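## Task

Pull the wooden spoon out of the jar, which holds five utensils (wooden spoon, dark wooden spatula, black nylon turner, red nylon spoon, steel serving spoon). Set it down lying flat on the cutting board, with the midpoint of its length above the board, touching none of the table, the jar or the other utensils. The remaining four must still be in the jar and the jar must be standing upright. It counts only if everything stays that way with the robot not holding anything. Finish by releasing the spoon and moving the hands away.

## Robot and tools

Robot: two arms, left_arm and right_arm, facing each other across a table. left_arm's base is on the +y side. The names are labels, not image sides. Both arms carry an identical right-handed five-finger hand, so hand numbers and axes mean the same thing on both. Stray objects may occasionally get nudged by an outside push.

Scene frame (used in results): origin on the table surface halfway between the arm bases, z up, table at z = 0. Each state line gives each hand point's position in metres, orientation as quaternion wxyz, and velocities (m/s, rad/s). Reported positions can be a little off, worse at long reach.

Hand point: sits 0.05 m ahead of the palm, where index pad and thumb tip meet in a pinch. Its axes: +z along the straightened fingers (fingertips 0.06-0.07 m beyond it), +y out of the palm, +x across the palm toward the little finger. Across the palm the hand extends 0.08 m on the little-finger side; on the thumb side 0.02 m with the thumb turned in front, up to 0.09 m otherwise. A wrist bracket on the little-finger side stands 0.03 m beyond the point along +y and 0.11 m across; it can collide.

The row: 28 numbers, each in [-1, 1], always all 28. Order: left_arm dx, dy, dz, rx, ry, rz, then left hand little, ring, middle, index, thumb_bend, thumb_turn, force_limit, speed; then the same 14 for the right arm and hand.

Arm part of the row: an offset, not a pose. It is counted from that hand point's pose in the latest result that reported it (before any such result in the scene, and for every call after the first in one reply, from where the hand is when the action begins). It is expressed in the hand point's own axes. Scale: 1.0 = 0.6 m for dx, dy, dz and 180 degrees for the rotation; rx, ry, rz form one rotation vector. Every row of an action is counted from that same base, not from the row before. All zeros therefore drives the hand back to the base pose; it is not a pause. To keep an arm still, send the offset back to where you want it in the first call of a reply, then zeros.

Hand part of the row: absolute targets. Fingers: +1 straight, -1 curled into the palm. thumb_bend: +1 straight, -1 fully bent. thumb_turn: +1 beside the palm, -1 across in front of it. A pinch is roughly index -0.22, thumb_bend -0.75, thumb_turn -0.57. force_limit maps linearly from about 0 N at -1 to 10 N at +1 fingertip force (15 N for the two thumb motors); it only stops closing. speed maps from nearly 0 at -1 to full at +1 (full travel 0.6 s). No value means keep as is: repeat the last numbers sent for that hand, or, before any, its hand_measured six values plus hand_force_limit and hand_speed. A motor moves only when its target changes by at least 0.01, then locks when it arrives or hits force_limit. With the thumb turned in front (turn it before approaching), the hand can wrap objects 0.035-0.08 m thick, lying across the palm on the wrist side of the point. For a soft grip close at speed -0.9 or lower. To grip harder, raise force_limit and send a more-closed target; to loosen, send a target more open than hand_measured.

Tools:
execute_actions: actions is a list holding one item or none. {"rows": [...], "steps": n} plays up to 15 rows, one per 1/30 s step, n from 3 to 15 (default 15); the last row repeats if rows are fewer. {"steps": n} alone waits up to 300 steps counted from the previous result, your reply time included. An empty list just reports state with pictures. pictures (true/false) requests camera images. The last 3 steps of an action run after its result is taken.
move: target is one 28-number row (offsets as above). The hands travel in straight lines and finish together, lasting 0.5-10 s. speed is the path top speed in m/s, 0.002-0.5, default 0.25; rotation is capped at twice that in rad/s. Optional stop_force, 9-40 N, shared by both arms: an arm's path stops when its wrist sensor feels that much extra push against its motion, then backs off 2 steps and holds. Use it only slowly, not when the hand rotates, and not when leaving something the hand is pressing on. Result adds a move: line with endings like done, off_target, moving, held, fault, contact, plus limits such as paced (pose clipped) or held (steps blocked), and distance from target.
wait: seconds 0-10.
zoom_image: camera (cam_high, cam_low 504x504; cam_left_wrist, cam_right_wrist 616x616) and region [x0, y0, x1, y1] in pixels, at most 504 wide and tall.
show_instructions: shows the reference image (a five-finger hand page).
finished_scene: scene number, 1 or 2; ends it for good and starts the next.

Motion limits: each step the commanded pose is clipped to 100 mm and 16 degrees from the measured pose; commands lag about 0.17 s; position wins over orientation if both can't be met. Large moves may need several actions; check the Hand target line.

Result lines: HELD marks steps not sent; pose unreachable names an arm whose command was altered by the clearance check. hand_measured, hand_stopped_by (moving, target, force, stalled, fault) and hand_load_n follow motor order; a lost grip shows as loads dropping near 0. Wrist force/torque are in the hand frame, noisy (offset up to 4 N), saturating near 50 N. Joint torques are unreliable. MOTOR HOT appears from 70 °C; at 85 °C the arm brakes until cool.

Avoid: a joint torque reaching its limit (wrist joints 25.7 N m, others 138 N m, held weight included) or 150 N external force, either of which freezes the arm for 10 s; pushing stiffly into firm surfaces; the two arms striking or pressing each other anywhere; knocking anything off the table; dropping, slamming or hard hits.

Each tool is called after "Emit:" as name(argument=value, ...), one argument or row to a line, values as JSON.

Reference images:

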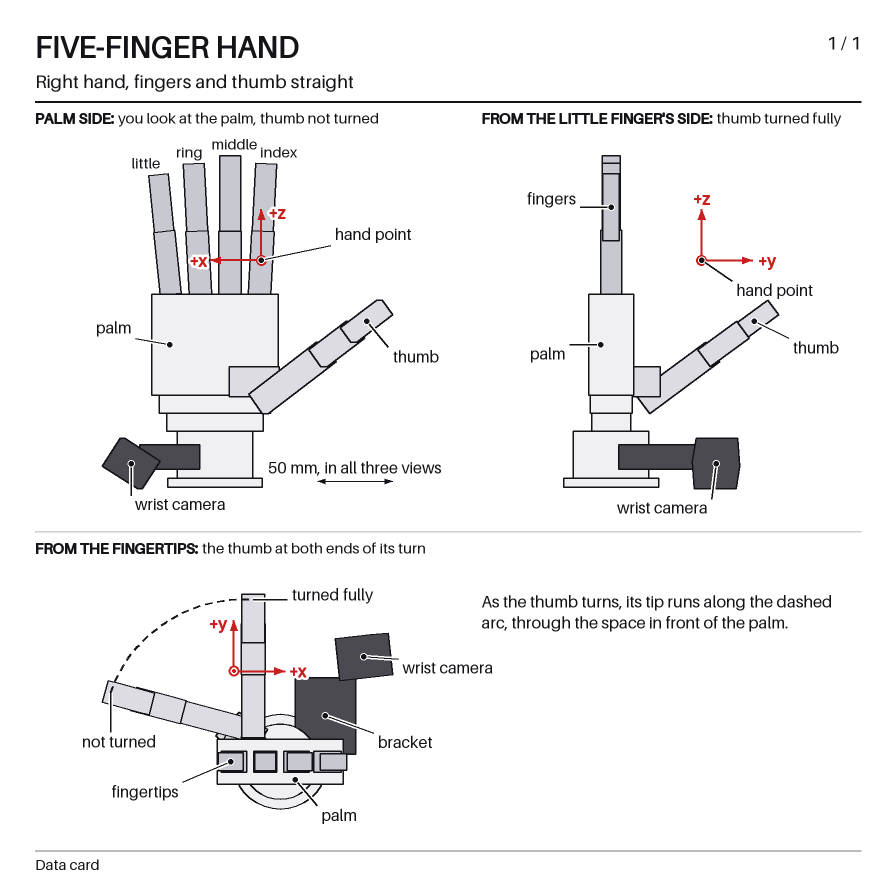

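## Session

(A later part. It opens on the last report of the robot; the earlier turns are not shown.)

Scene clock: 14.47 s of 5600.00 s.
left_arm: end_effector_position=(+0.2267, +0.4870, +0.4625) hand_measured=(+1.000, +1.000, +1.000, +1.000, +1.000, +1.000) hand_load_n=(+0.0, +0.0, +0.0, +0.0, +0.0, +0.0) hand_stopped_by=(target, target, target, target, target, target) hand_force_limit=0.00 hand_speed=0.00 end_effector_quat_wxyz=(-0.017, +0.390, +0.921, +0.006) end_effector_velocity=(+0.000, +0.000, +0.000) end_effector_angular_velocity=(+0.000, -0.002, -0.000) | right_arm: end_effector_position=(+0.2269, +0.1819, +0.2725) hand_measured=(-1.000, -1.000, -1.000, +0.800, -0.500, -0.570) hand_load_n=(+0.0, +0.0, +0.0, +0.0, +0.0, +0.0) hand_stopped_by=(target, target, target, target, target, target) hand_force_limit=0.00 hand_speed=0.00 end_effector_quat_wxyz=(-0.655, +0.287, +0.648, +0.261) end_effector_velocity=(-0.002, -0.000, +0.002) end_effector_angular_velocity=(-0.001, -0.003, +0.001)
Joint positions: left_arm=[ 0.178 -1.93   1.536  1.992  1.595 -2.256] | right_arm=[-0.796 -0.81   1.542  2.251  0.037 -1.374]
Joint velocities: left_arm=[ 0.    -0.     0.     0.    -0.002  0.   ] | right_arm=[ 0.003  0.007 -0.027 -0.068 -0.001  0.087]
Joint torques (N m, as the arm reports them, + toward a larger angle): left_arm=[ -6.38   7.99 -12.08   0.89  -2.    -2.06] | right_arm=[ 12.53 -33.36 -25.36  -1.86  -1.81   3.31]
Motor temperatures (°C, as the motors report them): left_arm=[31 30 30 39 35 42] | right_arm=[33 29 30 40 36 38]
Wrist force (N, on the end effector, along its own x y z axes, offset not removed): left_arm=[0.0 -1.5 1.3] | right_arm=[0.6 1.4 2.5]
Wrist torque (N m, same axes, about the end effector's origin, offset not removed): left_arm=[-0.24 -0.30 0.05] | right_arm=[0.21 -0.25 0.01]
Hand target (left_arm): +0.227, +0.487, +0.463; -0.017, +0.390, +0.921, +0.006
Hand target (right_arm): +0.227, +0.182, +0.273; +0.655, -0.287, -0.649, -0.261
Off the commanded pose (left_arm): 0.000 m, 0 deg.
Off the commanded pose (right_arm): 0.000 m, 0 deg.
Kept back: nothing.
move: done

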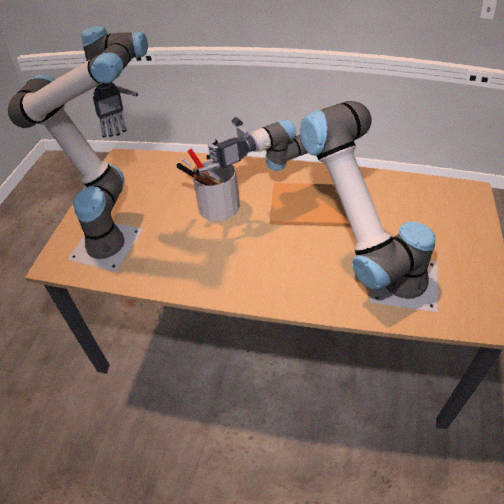

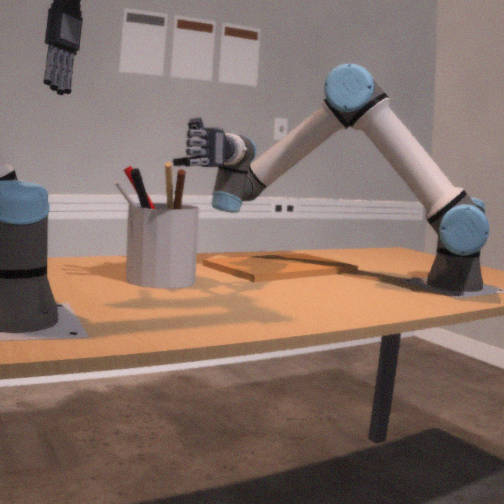

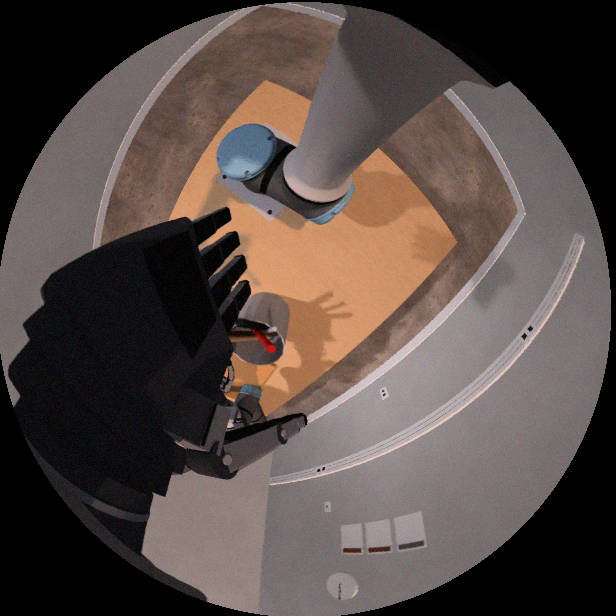

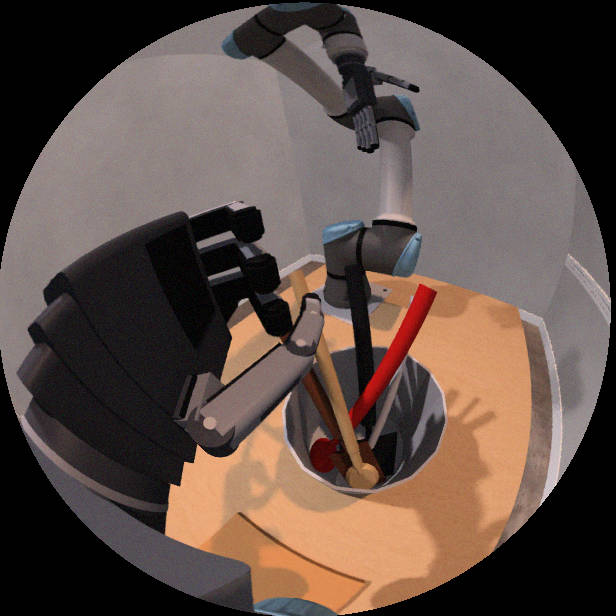

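Emit:
move(
  target=[0,0,0,0,0,0,1,1,1,1,1,1,0,0, 0.02,0,0.075,0,0,0,-1,-1,-1,0.3,-0.5,-0.57,0,0],
  speed=0.06,
)

Emit:
zoom_image(
  camera="cam_low",
  region=[100, 110, 260, 230],
)

Scene clock: 15.93 s of 5600.00 s.
left_arm: end_effector_position=(+0.2267, +0.4870, +0.4625) hand_measured=(+1.000, +1.000, +1.000, +1.000, +1.000, +1.000) hand_load_n=(+0.0, +0.0, +0.0, +0.0, +0.0, +0.0) hand_stopped_by=(target, target, target, target, target, target) hand_force_limit=0.00 hand_speed=0.00 end_effector_quat_wxyz=(-0.017, +0.390, +0.921, +0.006) end_effector_velocity=(+0.001, +0.000, -0.000) end_effector_angular_velocity=(+0.001, -0.001, +0.000) | right_arm: end_effector_position=(+0.1961, +0.2141, +0.2841) hand_measured=(-1.000, -1.000, -1.000, +0.300, -0.500, -0.570) hand_load_n=(+0.0, +0.0, +0.0, +0.0, +0.0, +0.0) hand_stopped_by=(target, target, target, target, target, target) hand_force_limit=0.00 hand_speed=0.00 end_effector_quat_wxyz=(-0.659, +0.285, +0.645, +0.262) end_effector_velocity=(-0.002, +0.002, +0.001) end_effector_angular_velocity=(-0.004, -0.003, -0.003)
Joint positions: left_arm=[ 0.178 -1.93   1.536  1.992  1.595 -2.256] | right_arm=[-0.72  -0.808  1.508  2.308 -0.038 -1.4  ]
Joint velocities: left_arm=[ 0.002  0.001  0.    -0.    -0.001  0.002] | right_arm=[ 0.006 -0.028  0.054  0.13  -0.008 -0.155]
Joint torques (N m, as the arm reports them, + toward a larger angle): left_arm=[ -6.11   8.1  -11.26   1.05  -2.01  -1.98] | right_arm=[ 13.56 -52.16  -7.84   3.46  -1.82  -2.63]
Motor temperatures (°C, as the motors report them): left_arm=[31 30 30 39 35 42] | right_arm=[33 29 30 40 36 38]
Wrist force (N, on the end effector, along its own x y z axes, offset not removed): left_arm=[0.4 -0.7 0.3] | right_arm=[1.1 1.1 2.2]
Wrist torque (N m, same axes, about the end effector's origin, offset not removed): left_arm=[-0.15 -0.27 0.08] | right_arm=[0.22 -0.41 0.16]
Hand target (left_arm): +0.227, +0.487, +0.463; -0.017, +0.390, +0.921, +0.006
Hand target (right_arm): +0.196, +0.214, +0.284; +0.658, -0.285, -0.645, -0.262
Off the commanded pose (left_arm): 0.000 m, 0 deg.
Off the commanded pose (right_arm): 0.000 m, 1 deg.
Kept back: nothing.
move: done

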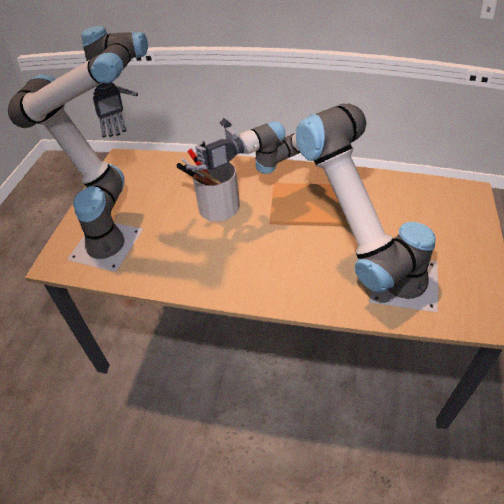

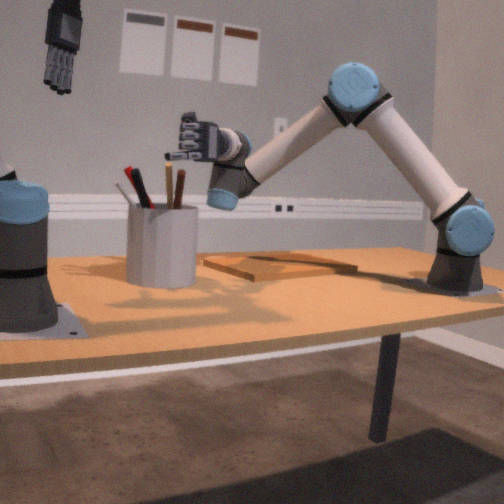

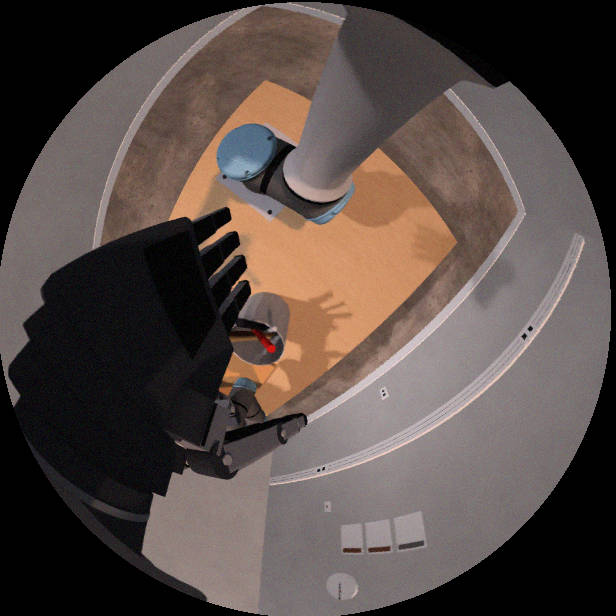

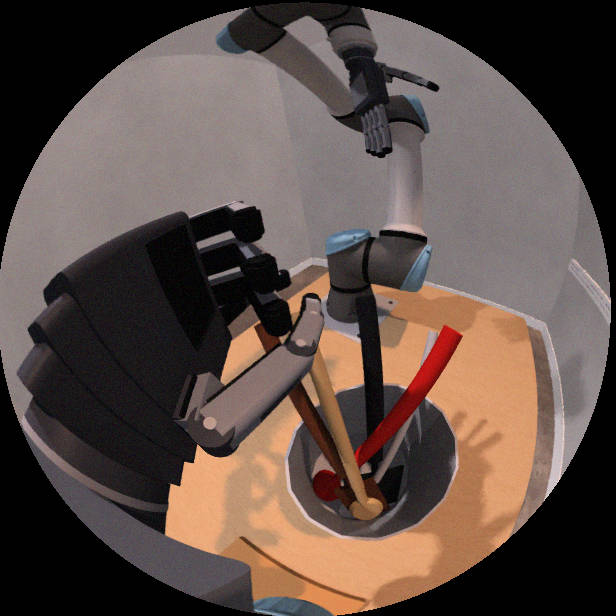

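Region (100, 110, 260, 230) of cam_low's 504x504 image, scaled by 3.150, with more detail than that image has; it fills the top 378 rows of this view, and the rest is white.

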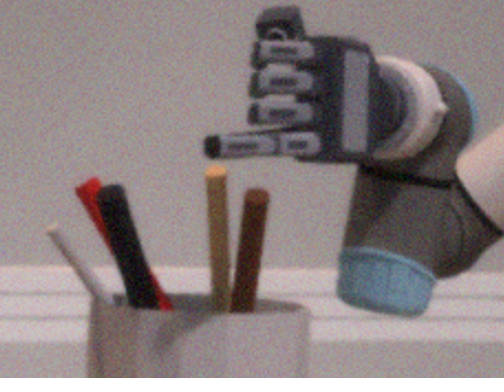

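Emit:
move(
  target=[0,0,0,0,0,0,1,1,1,1,1,1,0,0, -0.05,0,0.01,0,0,0,-1,-1,-1,0.3,-0.5,-0.57,0,0],
  speed=0.04,
)

Emit:
zoom_image(
  camera="cam_low",
  region=[100, 110, 260, 230],
)

Emit:
zoom_image(
  camera="cam_right_wrist",
  region=[180, 180, 430, 430],
)

Scene clock: 17.40 s of 5600.00 s.
left_arm: end_effector_position=(+0.2267, +0.4870, +0.4625) hand_measured=(+1.000, +1.000, +1.000, +1.000, +1.000, +1.000) hand_load_n=(+0.0, +0.0, +0.0, +0.0, +0.0, +0.0) hand_stopped_by=(target, target, target, target, target, target) hand_force_limit=0.00 hand_speed=0.00 end_effector_quat_wxyz=(-0.017, +0.390, +0.921, +0.006) end_effector_velocity=(+0.000, -0.001, -0.000) end_effector_angular_velocity=(+0.002, -0.001, -0.001) | right_arm: end_effector_position=(+0.1911, +0.2177, +0.2542) hand_measured=(-1.000, -1.000, -1.000, +0.300, -0.500, -0.570) hand_load_n=(+0.0, +0.0, +0.0, +0.5, +0.0, +0.0) hand_stopped_by=(target, target, target, target, target, target) hand_force_limit=0.00 hand_speed=0.00 end_effector_quat_wxyz=(-0.659, +0.285, +0.645, +0.262) end_effector_velocity=(-0.000, +0.000, -0.000) end_effector_angular_velocity=(+0.002, -0.001, +0.002)
Joint positions: left_arm=[ 0.178 -1.93   1.536  1.992  1.595 -2.256] | right_arm=[-0.709 -0.767  1.527  2.287 -0.049 -1.44 ]
Joint velocities: left_arm=[-0.002  0.001  0.001  0.    -0.001 -0.001] | right_arm=[ 0.     0.005 -0.009 -0.018  0.001  0.019]
Joint torques (N m, as the arm reports them, + toward a larger angle): left_arm=[ -6.28   8.14 -12.14   0.99  -2.06  -1.95] | right_arm=[ 13.06 -34.59 -22.94  -2.1   -2.08   2.66]
Motor temperatures (°C, as the motors report them): left_arm=[31 30 30 39 35 42] | right_arm=[33 29 30 40 36 38]
Wrist force (N, on the end effector, along its own x y z axes, offset not removed): left_arm=[0.0 -0.7 1.4] | right_arm=[5.1 2.8 4.0]
Wrist torque (N m, same axes, about the end effector's origin, offset not removed): left_arm=[-0.12 -0.31 0.09] | right_arm=[0.51 -0.52 0.37]
Hand target (left_arm): +0.227, +0.487, +0.463; -0.017, +0.390, +0.921, +0.006
Hand target (right_arm): +0.191, +0.218, +0.254; +0.659, -0.285, -0.645, -0.262
Off the commanded pose (left_arm): 0.000 m, 0 deg.
Off the commanded pose (right_arm): 0.000 m, 0 deg.
Kept back: nothing.
move: done

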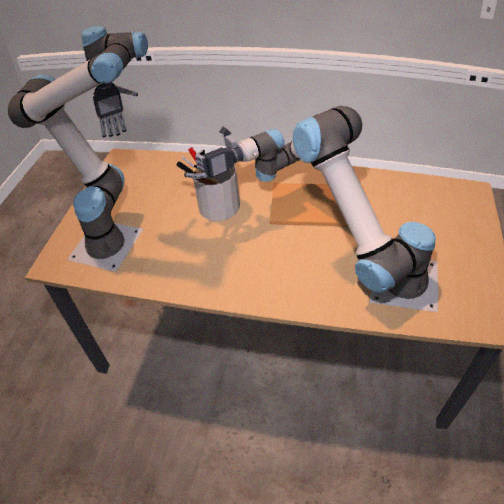

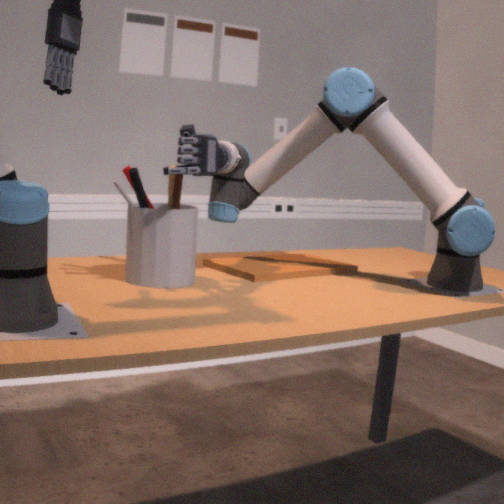

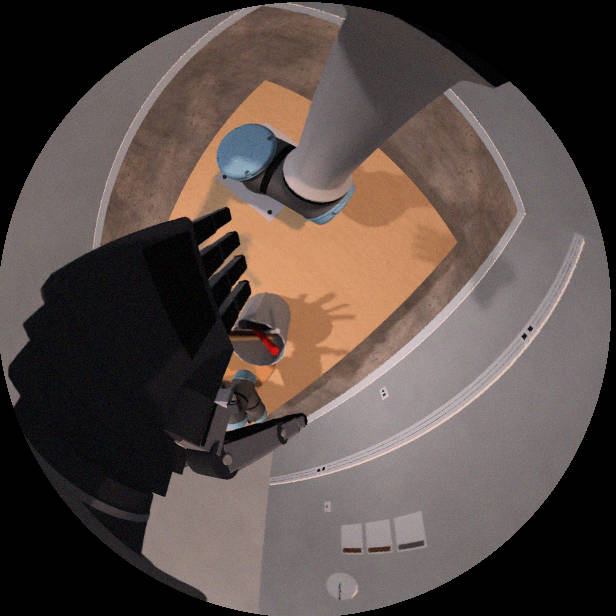

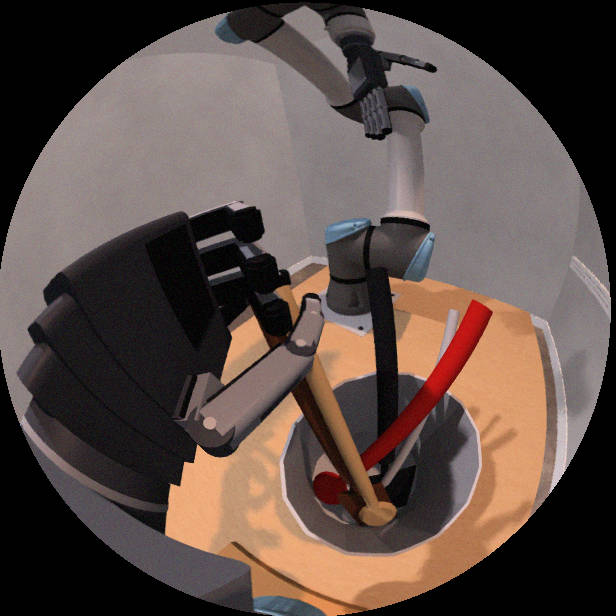

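Region (100, 110, 260, 230) of cam_low's 504x504 image, scaled by 3.150, with more detail than that image has; it fills the top 378 rows of this view, and the rest is white.

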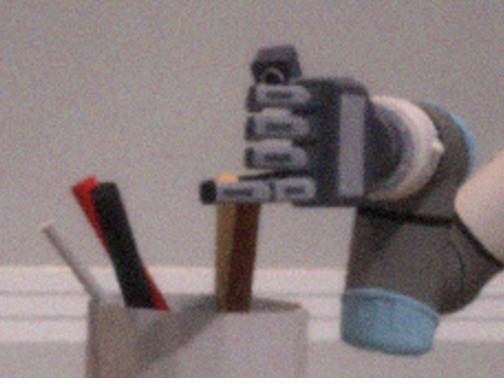

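Region (180, 180, 430, 430) of cam_right_wrist's 616x616 image, scaled by 2.016, with more detail than that image has.

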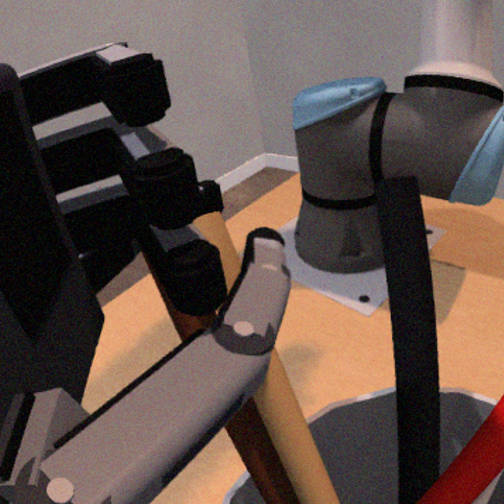

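Emit:
execute_actions(
  actions=[
    {"rows":[[0,0,0,0,0,0,1,1,1,1,1,1,0,0, 0,0,0,0,0,0,-1,-1,-1,-0.5,-0.9,-0.57,0.2,-0.6]],"steps":15},
  ],
)

Emit:
wait(
  seconds=1.5,
)

Emit:
zoom_image(
  camera="cam_right_wrist",
  region=[180, 180, 430, 430],
)

Scene clock: 17.97 s of 5600.00 s.
left_arm: end_effector_position=(+0.2267, +0.4870, +0.4625) hand_measured=(+1.000, +1.000, +1.000, +1.000, +1.000, +1.000) hand_load_n=(+0.0, +0.0, +0.0, +0.0, +0.0, +0.0) hand_stopped_by=(target, target, target, target, target, target) hand_force_limit=0.00 hand_speed=0.00 end_effector_quat_wxyz=(-0.017, +0.390, +0.921, +0.006) end_effector_velocity=(-0.000, -0.000, -0.000) end_effector_angular_velocity=(-0.000, +0.000, -0.002) | right_arm: end_effector_position=(+0.1910, +0.2177, +0.2542) hand_measured=(-1.000, -1.000, -1.000, +0.102, -0.624, -0.570) hand_load_n=(+0.0, +0.0, +0.0, +1.0, +0.0, +0.0) hand_stopped_by=(target, target, target, moving, moving, target) hand_force_limit=0.20 hand_speed=-0.60 end_effector_quat_wxyz=(-0.659, +0.285, +0.645, +0.262) end_effector_velocity=(-0.000, -0.000, +0.000) end_effector_angular_velocity=(+0.001, -0.001, +0.000)
Joint positions: left_arm=[ 0.178 -1.93   1.536  1.992  1.595 -2.256] | right_arm=[-0.709 -0.766  1.527  2.286 -0.049 -1.438]
Joint velocities: left_arm=[-0.001  0.     0.    -0.001  0.     0.001] | right_arm=[ 0.    -0.002  0.002  0.003 -0.    -0.004]
Joint torques (N m, as the arm reports them, + toward a larger angle): left_arm=[ -6.12   8.9  -11.6    1.07  -2.    -1.95] | right_arm=[  6.48 -50.27  -5.07   3.62  -1.05  -2.18]
Motor temperatures (°C, as the motors report them): left_arm=[31 30 30 39 35 42] | right_arm=[33 29 30 40 36 38]
Wrist force (N, on the end effector, along its own x y z axes, offset not removed): left_arm=[1.1 -1.4 1.6] | right_arm=[4.6 0.9 4.0]
Wrist torque (N m, same axes, about the end effector's origin, offset not removed): left_arm=[-0.28 -0.46 0.07] | right_arm=[0.48 -0.33 0.16]
Steps of this call (steps 1 to 5: nothing new was sent; steps 6 to 17: the first 12 steps of this action). Readings (end_effector_position | what the end effector reports):
6: left_arm (+0.2267, +0.4870, +0.4625) | right_arm (+0.1910, +0.2177, +0.2542) | left_arm hand_measured=(+1.000, +1.000, +1.000, +1.000, +1.000, +1.000) hand_load_n=(+0.0, +0.0, +0.0, +0.0, +0.0, +0.0) hand_stopped_by=(target, target, target, target, target, target) hand_force_limit=0.00 hand_speed=0.00 | right_arm hand_measured=(-1.000, -1.000, -1.000, +0.300, -0.500, -0.570) hand_load_n=(+0.0, +0.0, +0.0, +0.5, +0.0, +0.0) hand_stopped_by=(target, target, target, moving, moving, target) hand_force_limit=0.20 hand_speed=-0.60
7: left_arm (+0.2267, +0.4870, +0.4625) | right_arm (+0.1910, +0.2177, +0.2542) | left_arm hand_measured=(+1.000, +1.000, +1.000, +1.000, +1.000, +1.000) hand_load_n=(+0.0, +0.0, +0.0, +0.0, +0.0, +0.0) hand_stopped_by=(target, target, target, target, target, target) hand_force_limit=0.00 hand_speed=0.00 | right_arm hand_measured=(-1.000, -1.000, -1.000, +0.300, -0.500, -0.570) hand_load_n=(+0.0, +0.0, +0.0, +0.5, +0.0, +0.0) hand_stopped_by=(target, target, target, moving, moving, target) hand_force_limit=0.20 hand_speed=-0.60
9: left_arm (+0.2267, +0.4870, +0.4625) | right_arm (+0.1910, +0.2177, +0.2542) | left_arm hand_measured=(+1.000, +1.000, +1.000, +1.000, +1.000, +1.000) hand_load_n=(+0.0, +0.0, +0.0, +0.0, +0.0, +0.0) hand_stopped_by=(target, target, target, target, target, target) hand_force_limit=0.00 hand_speed=0.00 | right_arm hand_measured=(-1.000, -1.000, -1.000, +0.280, -0.512, -0.570) hand_load_n=(+0.0, +0.0, +0.0, +1.5, +0.0, +0.0) hand_stopped_by=(target, target, target, moving, moving, target) hand_force_limit=0.20 hand_speed=-0.60
13: left_arm (+0.2267, +0.4870, +0.4625) | right_arm (+0.1910, +0.2177, +0.2542) | left_arm hand_measured=(+1.000, +1.000, +1.000, +1.000, +1.000, +1.000) hand_load_n=(+0.0, +0.0, +0.0, +0.0, +0.0, +0.0) hand_stopped_by=(target, target, target, target, target, target) hand_force_limit=0.00 hand_speed=0.00 | right_arm hand_measured=(-1.000, -1.000, -1.000, +0.192, -0.568, -0.570) hand_load_n=(+0.0, +0.0, +0.0, +1.5, +0.0, +0.0) hand_stopped_by=(target, target, target, moving, moving, target) hand_force_limit=0.20 hand_speed=-0.60
17: the state above

Scene clock: 19.57 s of 5600.00 s.
left_arm: end_effector_position=(+0.2267, +0.4870, +0.4625) hand_measured=(+1.000, +1.000, +1.000, +1.000, +1.000, +1.000) hand_load_n=(+0.0, +0.0, +0.0, +0.0, +0.0, +0.0) hand_stopped_by=(target, target, target, target, target, target) hand_force_limit=0.00 hand_speed=0.00 end_effector_quat_wxyz=(-0.017, +0.390, +0.921, +0.006) end_effector_velocity=(-0.000, -0.001, -0.000) end_effector_angular_velocity=(+0.000, +0.001, +0.001) | right_arm: end_effector_position=(+0.1910, +0.2177, +0.2542) hand_measured=(-1.000, -1.000, -1.000, -0.228, -0.886, -0.570) hand_load_n=(+0.0, +0.0, +0.0, +8.0, +7.5, +0.0) hand_stopped_by=(target, target, target, force, stalled, target) hand_force_limit=0.20 hand_speed=-0.60 end_effector_quat_wxyz=(-0.659, +0.285, +0.645, +0.262) end_effector_velocity=(+0.001, -0.000, -0.000) end_effector_angular_velocity=(-0.001, +0.001, -0.002)
Joint positions: left_arm=[ 0.178 -1.93   1.536  1.992  1.595 -2.256] | right_arm=[-0.709 -0.766  1.527  2.286 -0.049 -1.439]
Joint velocities: left_arm=[-0.     0.001 -0.    -0.001  0.001 -0.001] | right_arm=[-0.001  0.     0.    -0.    -0.001  0.001]
Joint torques (N m, as the arm reports them, + toward a larger angle): left_arm=[ -5.95   8.88 -11.57   1.03  -2.    -1.99] | right_arm=[-14.63 -52.34  -6.35   2.85   1.84  -2.37]
Motor temperatures (°C, as the motors report them): left_arm=[31 30 30 39 35 42] | right_arm=[33 29 30 40 36 38]
Wrist force (N, on the end effector, along its own x y z axes, offset not removed): left_arm=[-0.6 0.1 1.0] | right_arm=[0.8 1.5 2.9]
Wrist torque (N m, same axes, about the end effector's origin, offset not removed): left_arm=[0.05 -0.14 0.03] | right_arm=[0.29 -0.20 0.04]
Hand target (left_arm): +0.227, +0.487, +0.463; -0.017, +0.390, +0.921, +0.006
Hand target (right_arm): +0.191, +0.218, +0.254; +0.659, -0.285, -0.645, -0.262
Off the commanded pose (left_arm): 0.000 m, 0 deg.
Off the commanded pose (right_arm): 0.000 m, 0 deg.
Kept back: nothing.
Steps of this call (steps 1 to 3: the last 3 steps of your previous action; steps 4 to 48: nothing new was sent). Readings (end_effector_position | what the end effector reports):
1: left_arm (+0.2267, +0.4870, +0.4625) | right_arm (+0.1910, +0.2177, +0.2542) | left_arm hand_measured=(+1.000, +1.000, +1.000, +1.000, +1.000, +1.000) hand_load_n=(+0.0, +0.0, +0.0, +0.0, +0.0, +0.0) hand_stopped_by=(target, target, target, target, target, target) hand_force_limit=0.00 hand_speed=0.00 | right_arm hand_measured=(-1.000, -1.000, -1.000, +0.080, -0.638, -0.570) hand_load_n=(+0.0, +0.0, +0.0, +1.5, +0.0, +0.0) hand_stopped_by=(target, target, target, moving, moving, target) hand_force_limit=0.20 hand_speed=-0.60
2: left_arm (+0.2267, +0.4870, +0.4625) | right_arm (+0.1910, +0.2177, +0.2542) | left_arm hand_measured=(+1.000, +1.000, +1.000, +1.000, +1.000, +1.000) hand_load_n=(+0.0, +0.0, +0.0, +0.0, +0.0, +0.0) hand_stopped_by=(target, target, target, target, target, target) hand_force_limit=0.00 hand_speed=0.00 | right_arm hand_measured=(-1.000, -1.000, -1.000, +0.058, -0.652, -0.570) hand_load_n=(+0.0, +0.0, +0.0, +1.0, +0.0, +0.0) hand_stopped_by=(target, target, target, moving, moving, target) hand_force_limit=0.20 hand_speed=-0.60
4: left_arm (+0.2267, +0.4870, +0.4625) | right_arm (+0.1910, +0.2177, +0.2542) | left_arm hand_measured=(+1.000, +1.000, +1.000, +1.000, +1.000, +1.000) hand_load_n=(+0.0, +0.0, +0.0, +0.0, +0.0, +0.0) hand_stopped_by=(target, target, target, target, target, target) hand_force_limit=0.00 hand_speed=0.00 | right_arm hand_measured=(-1.000, -1.000, -1.000, +0.014, -0.680, -0.570) hand_load_n=(+0.0, +0.0, +0.0, +0.5, +0.0, +0.0) hand_stopped_by=(target, target, target, moving, moving, target) hand_force_limit=0.20 hand_speed=-0.60
8: left_arm (+0.2267, +0.4870, +0.4625) | right_arm (+0.1910, +0.2177, +0.2542) | left_arm hand_measured=(+1.000, +1.000, +1.000, +1.000, +1.000, +1.000) hand_load_n=(+0.0, +0.0, +0.0, +0.0, +0.0, +0.0) hand_stopped_by=(target, target, target, target, target, target) hand_force_limit=0.00 hand_speed=0.00 | right_arm hand_measured=(-1.000, -1.000, -1.000, -0.076, -0.738, -0.570) hand_load_n=(+0.0, +0.0, +0.0, +0.0, +0.0, +0.0) hand_stopped_by=(target, target, target, moving, moving, target) hand_force_limit=0.20 hand_speed=-0.60
48: the state above

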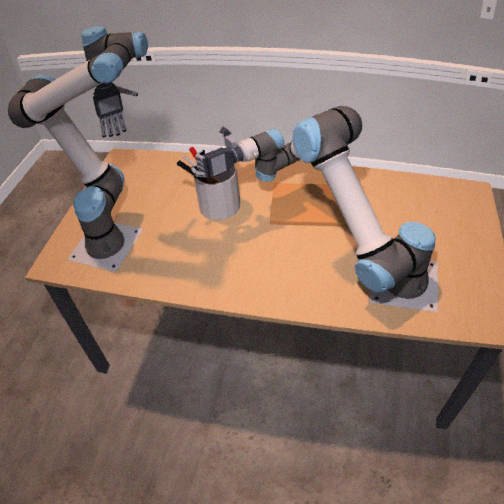

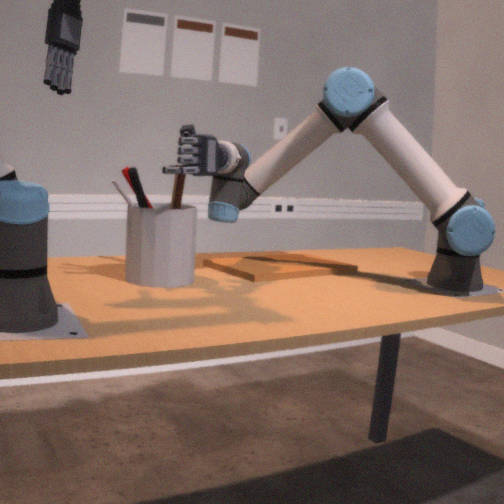

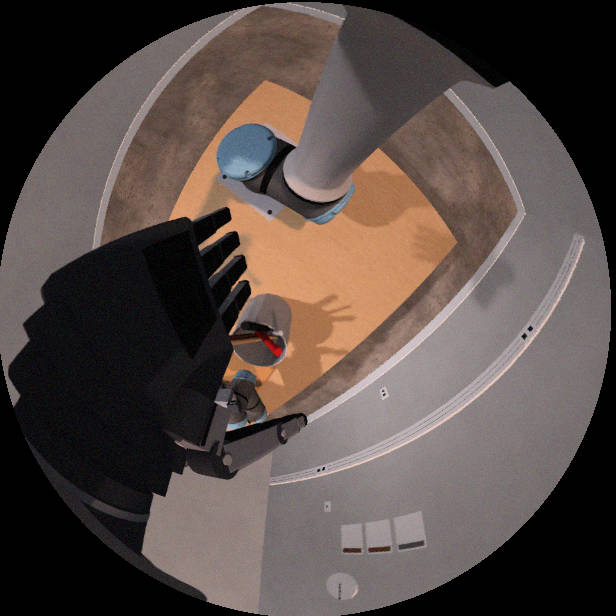

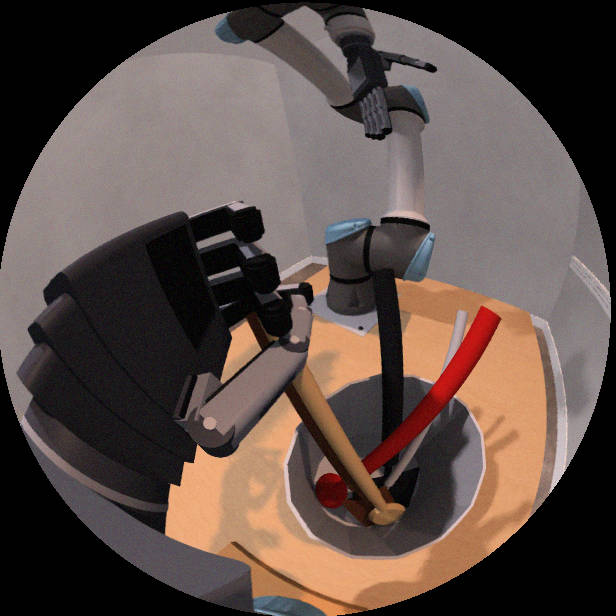

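Region (180, 180, 430, 430) of cam_right_wrist's 616x616 image, scaled by 2.016, with more detail than that image has.

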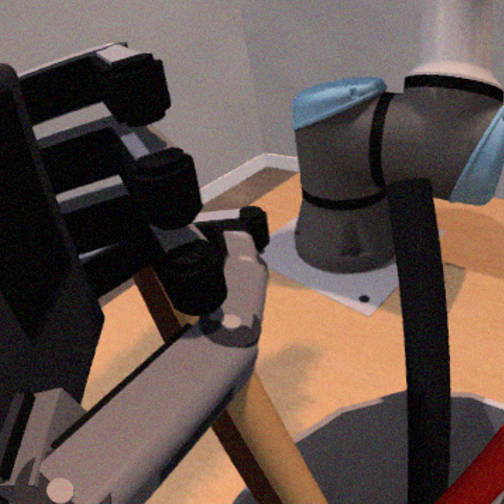

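Emit:
move(
  target=[0,0,0,0,0,0,1,1,1,1,1,1,0,0, 0.06,0,0,0,0,0,-1,-1,-1,-0.5,-0.9,-0.57,0.2,-0.6],
  speed=0.04,
)

Scene clock: 21.13 s of 5600.00 s.
left_arm: end_effector_position=(+0.2267, +0.4870, +0.4625) hand_measured=(+1.000, +1.000, +1.000, +1.000, +1.000, +1.000) hand_load_n=(+0.0, +0.0, +0.0, +0.0, +0.0, +0.0) hand_stopped_by=(target, target, target, target, target, target) hand_force_limit=0.00 hand_speed=0.00 end_effector_quat_wxyz=(-0.017, +0.390, +0.921, +0.006) end_effector_velocity=(-0.000, -0.001, -0.000) end_effector_angular_velocity=(+0.001, +0.000, -0.001) | right_arm: end_effector_position=(+0.1921, +0.2185, +0.2900) hand_measured=(-1.000, -1.000, -1.000, -0.228, -0.886, -0.570) hand_load_n=(+0.0, +0.0, +0.0, +7.5, +7.5, +0.5) hand_stopped_by=(target, target, target, force, stalled, target) hand_force_limit=0.20 hand_speed=-0.60 end_effector_quat_wxyz=(-0.659, +0.285, +0.645, +0.262) end_effector_velocity=(-0.001, +0.000, +0.002) end_effector_angular_velocity=(-0.001, -0.000, +0.001)
Joint positions: left_arm=[ 0.178 -1.93   1.536  1.992  1.595 -2.256] | right_arm=[-0.709 -0.817  1.508  2.341 -0.049 -1.423]
Joint velocities: left_arm=[-0.002  0.001  0.     0.    -0.    -0.001] | right_arm=[ 0.001 -0.007  0.008  0.023 -0.    -0.023]
Joint torques (N m, as the arm reports them, + toward a larger angle): left_arm=[ -5.94   8.08 -11.38   1.03  -2.17  -1.93] | right_arm=[-13.85 -52.83  -6.86   2.95   1.77  -2.49]
Motor temperatures (°C, as the motors report them): left_arm=[31 30 30 39 35 42] | right_arm=[33 29 30 40 36 38]
Wrist force (N, on the end effector, along its own x y z axes, offset not removed): left_arm=[0.1 -2.3 0.6] | right_arm=[2.6 2.3 1.7]
Wrist torque (N m, same axes, about the end effector's origin, offset not removed): left_arm=[-0.34 -0.30 0.02] | right_arm=[0.37 -0.56 0.21]
Hand target (left_arm): +0.227, +0.487, +0.463; -0.017, +0.390, +0.921, +0.006
Hand target (right_arm): +0.192, +0.218, +0.290; +0.659, -0.285, -0.645, -0.262
Off the commanded pose (left_arm): 0.000 m, 0 deg.
Off the commanded pose (right_arm): 0.000 m, 0 deg.
Kept back: nothing.
move: done

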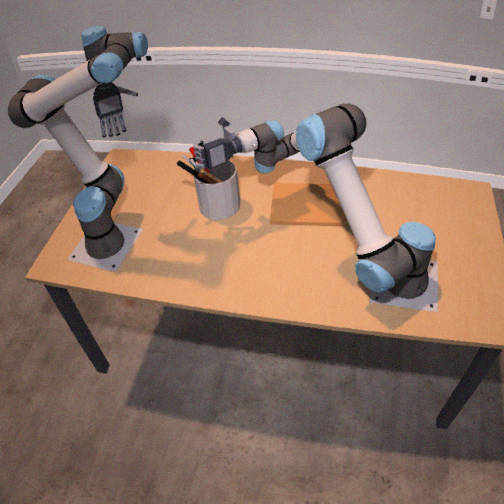

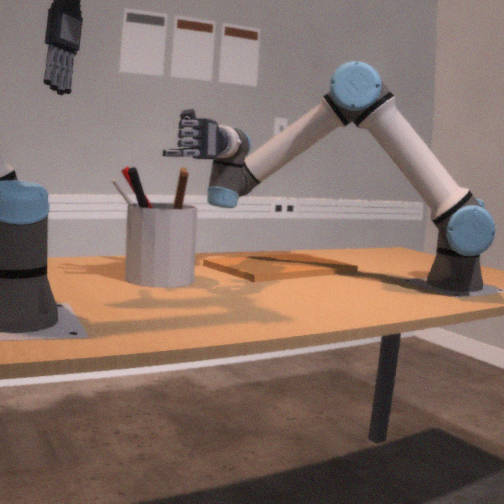

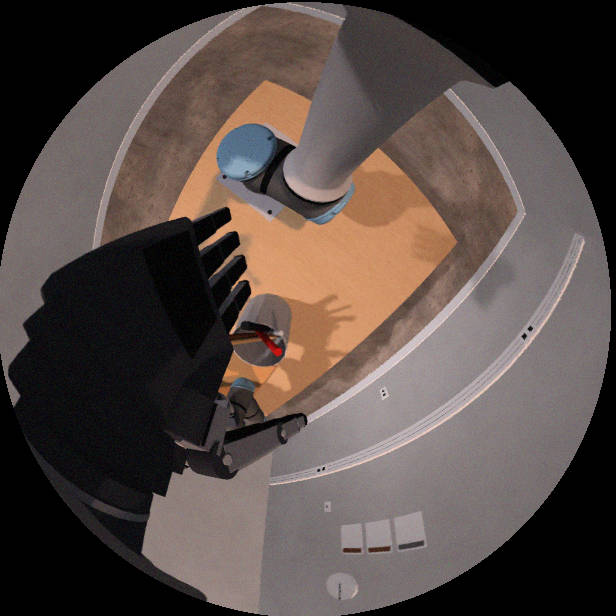

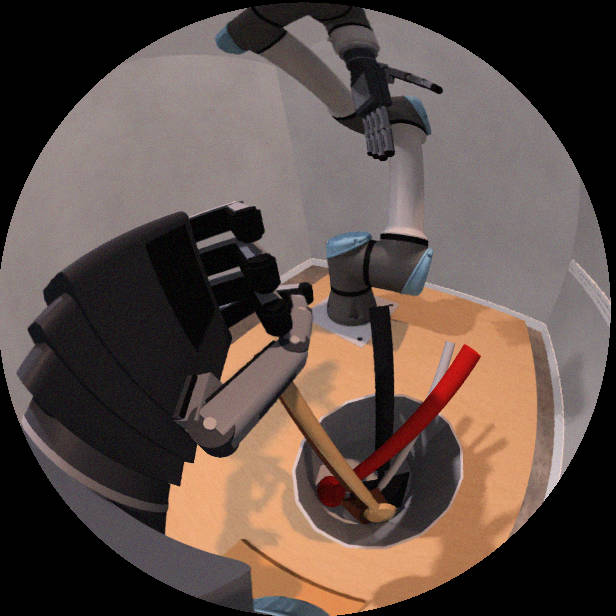

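Emit:
move(
  target=[0,0,0,0,0,0,1,1,1,1,1,1,0,0, 0.03,-0.04,-0.03,0,0,0,-1,-1,-1,0.4,-0.5,-0.57,0.2,0],
  speed=0.06,
)

Emit:
zoom_image(
  camera="cam_right_wrist",
  region=[180, 200, 480, 500],
)

Emit:
zoom_image(
  camera="cam_low",
  region=[100, 110, 260, 230],
)

Scene clock: 22.43 s of 5600.00 s.
left_arm: end_effector_position=(+0.2267, +0.4870, +0.4625) hand_measured=(+1.000, +1.000, +1.000, +1.000, +1.000, +1.000) hand_load_n=(+0.0, +0.0, +0.0, +0.0, +0.0, +0.0) hand_stopped_by=(target, target, target, target, target, target) hand_force_limit=0.00 hand_speed=0.00 end_effector_quat_wxyz=(-0.017, +0.390, +0.921, +0.006) end_effector_velocity=(-0.000, +0.000, -0.000) end_effector_angular_velocity=(-0.002, +0.001, +0.002) | right_arm: end_effector_position=(+0.1881, +0.1895, +0.3084) hand_measured=(-1.000, -1.000, -1.000, +0.400, -0.500, -0.570) hand_load_n=(+0.0, +0.0, +0.0, +0.0, +0.0, +0.0) hand_stopped_by=(target, target, target, target, target, target) hand_force_limit=0.20 hand_speed=0.00 end_effector_quat_wxyz=(-0.658, +0.286, +0.646, +0.262) end_effector_velocity=(-0.002, -0.003, -0.000) end_effector_angular_velocity=(-0.004, +0.005, +0.001)
Joint positions: left_arm=[ 0.178 -1.93   1.536  1.992  1.595 -2.256] | right_arm=[-0.739 -0.89   1.583  2.298 -0.019 -1.382]
Joint velocities: left_arm=[ 0.001 -0.001  0.    -0.     0.001 -0.001] | right_arm=[-0.002 -0.001 -0.    -0.032  0.002  0.039]
Joint torques (N m, as the arm reports them, + toward a larger angle): left_arm=[ -6.66   8.19 -11.8    1.05  -1.93  -1.89] | right_arm=[-12.51 -48.75 -25.21  -1.92   1.16   2.63]
Motor temperatures (°C, as the motors report them): left_arm=[31 30 30 39 35 42] | right_arm=[33 29 30 40 36 38]
Wrist force (N, on the end effector, along its own x y z axes, offset not removed): left_arm=[-1.0 -0.7 1.2] | right_arm=[0.8 2.7 2.5]
Wrist torque (N m, same axes, about the end effector's origin, offset not removed): left_arm=[-0.15 -0.10 0.00] | right_arm=[0.39 -0.37 0.20]
Hand target (left_arm): +0.227, +0.487, +0.463; -0.017, +0.390, +0.921, +0.006
Hand target (right_arm): +0.188, +0.189, +0.309; +0.658, -0.285, -0.646, -0.262
Off the commanded pose (left_arm): 0.000 m, 0 deg.
Off the commanded pose (right_arm): 0.000 m, 0 deg.
Kept back: nothing.
move: done

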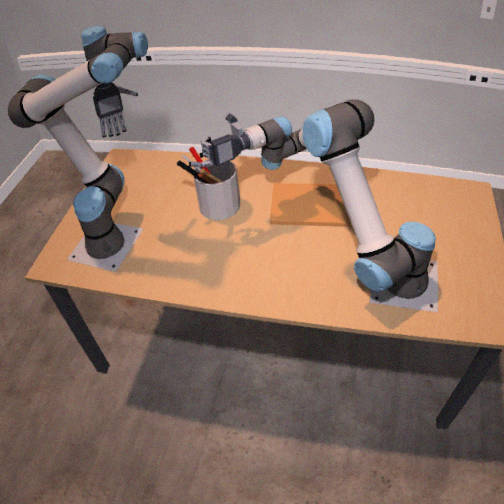

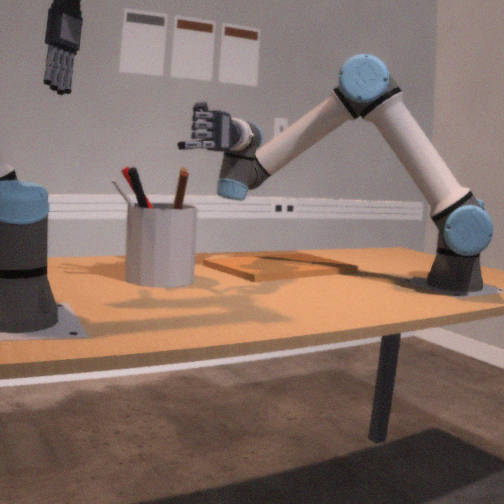

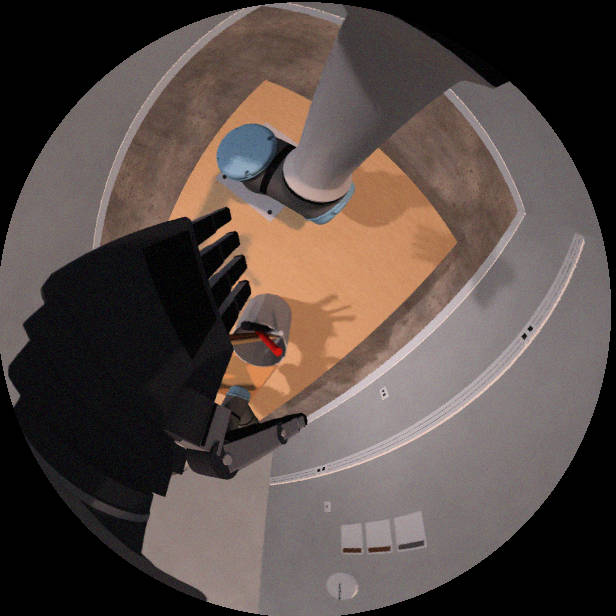

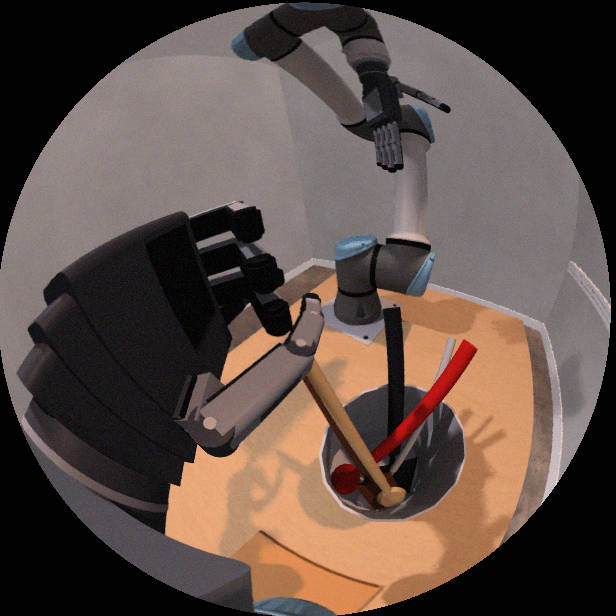

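Region (180, 200, 480, 500) of cam_right_wrist's 616x616 image, scaled by 1.680, with more detail than that image has.

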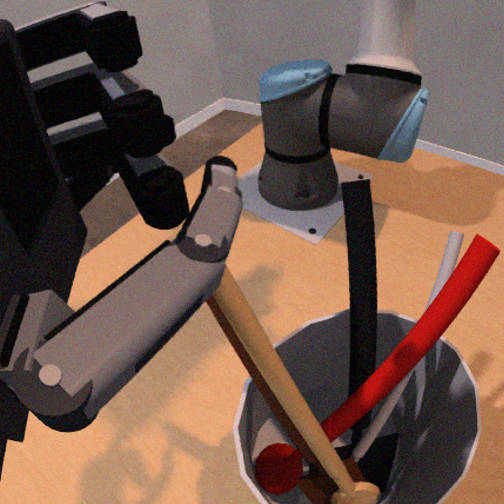

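Region (100, 110, 260, 230) of cam_low's 504x504 image, scaled by 3.150, with more detail than that image has; it fills the top 378 rows of this view, and the rest is white.

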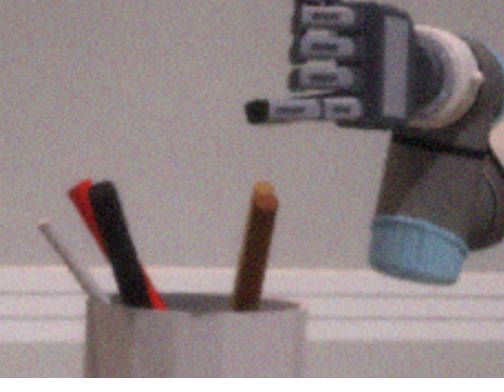

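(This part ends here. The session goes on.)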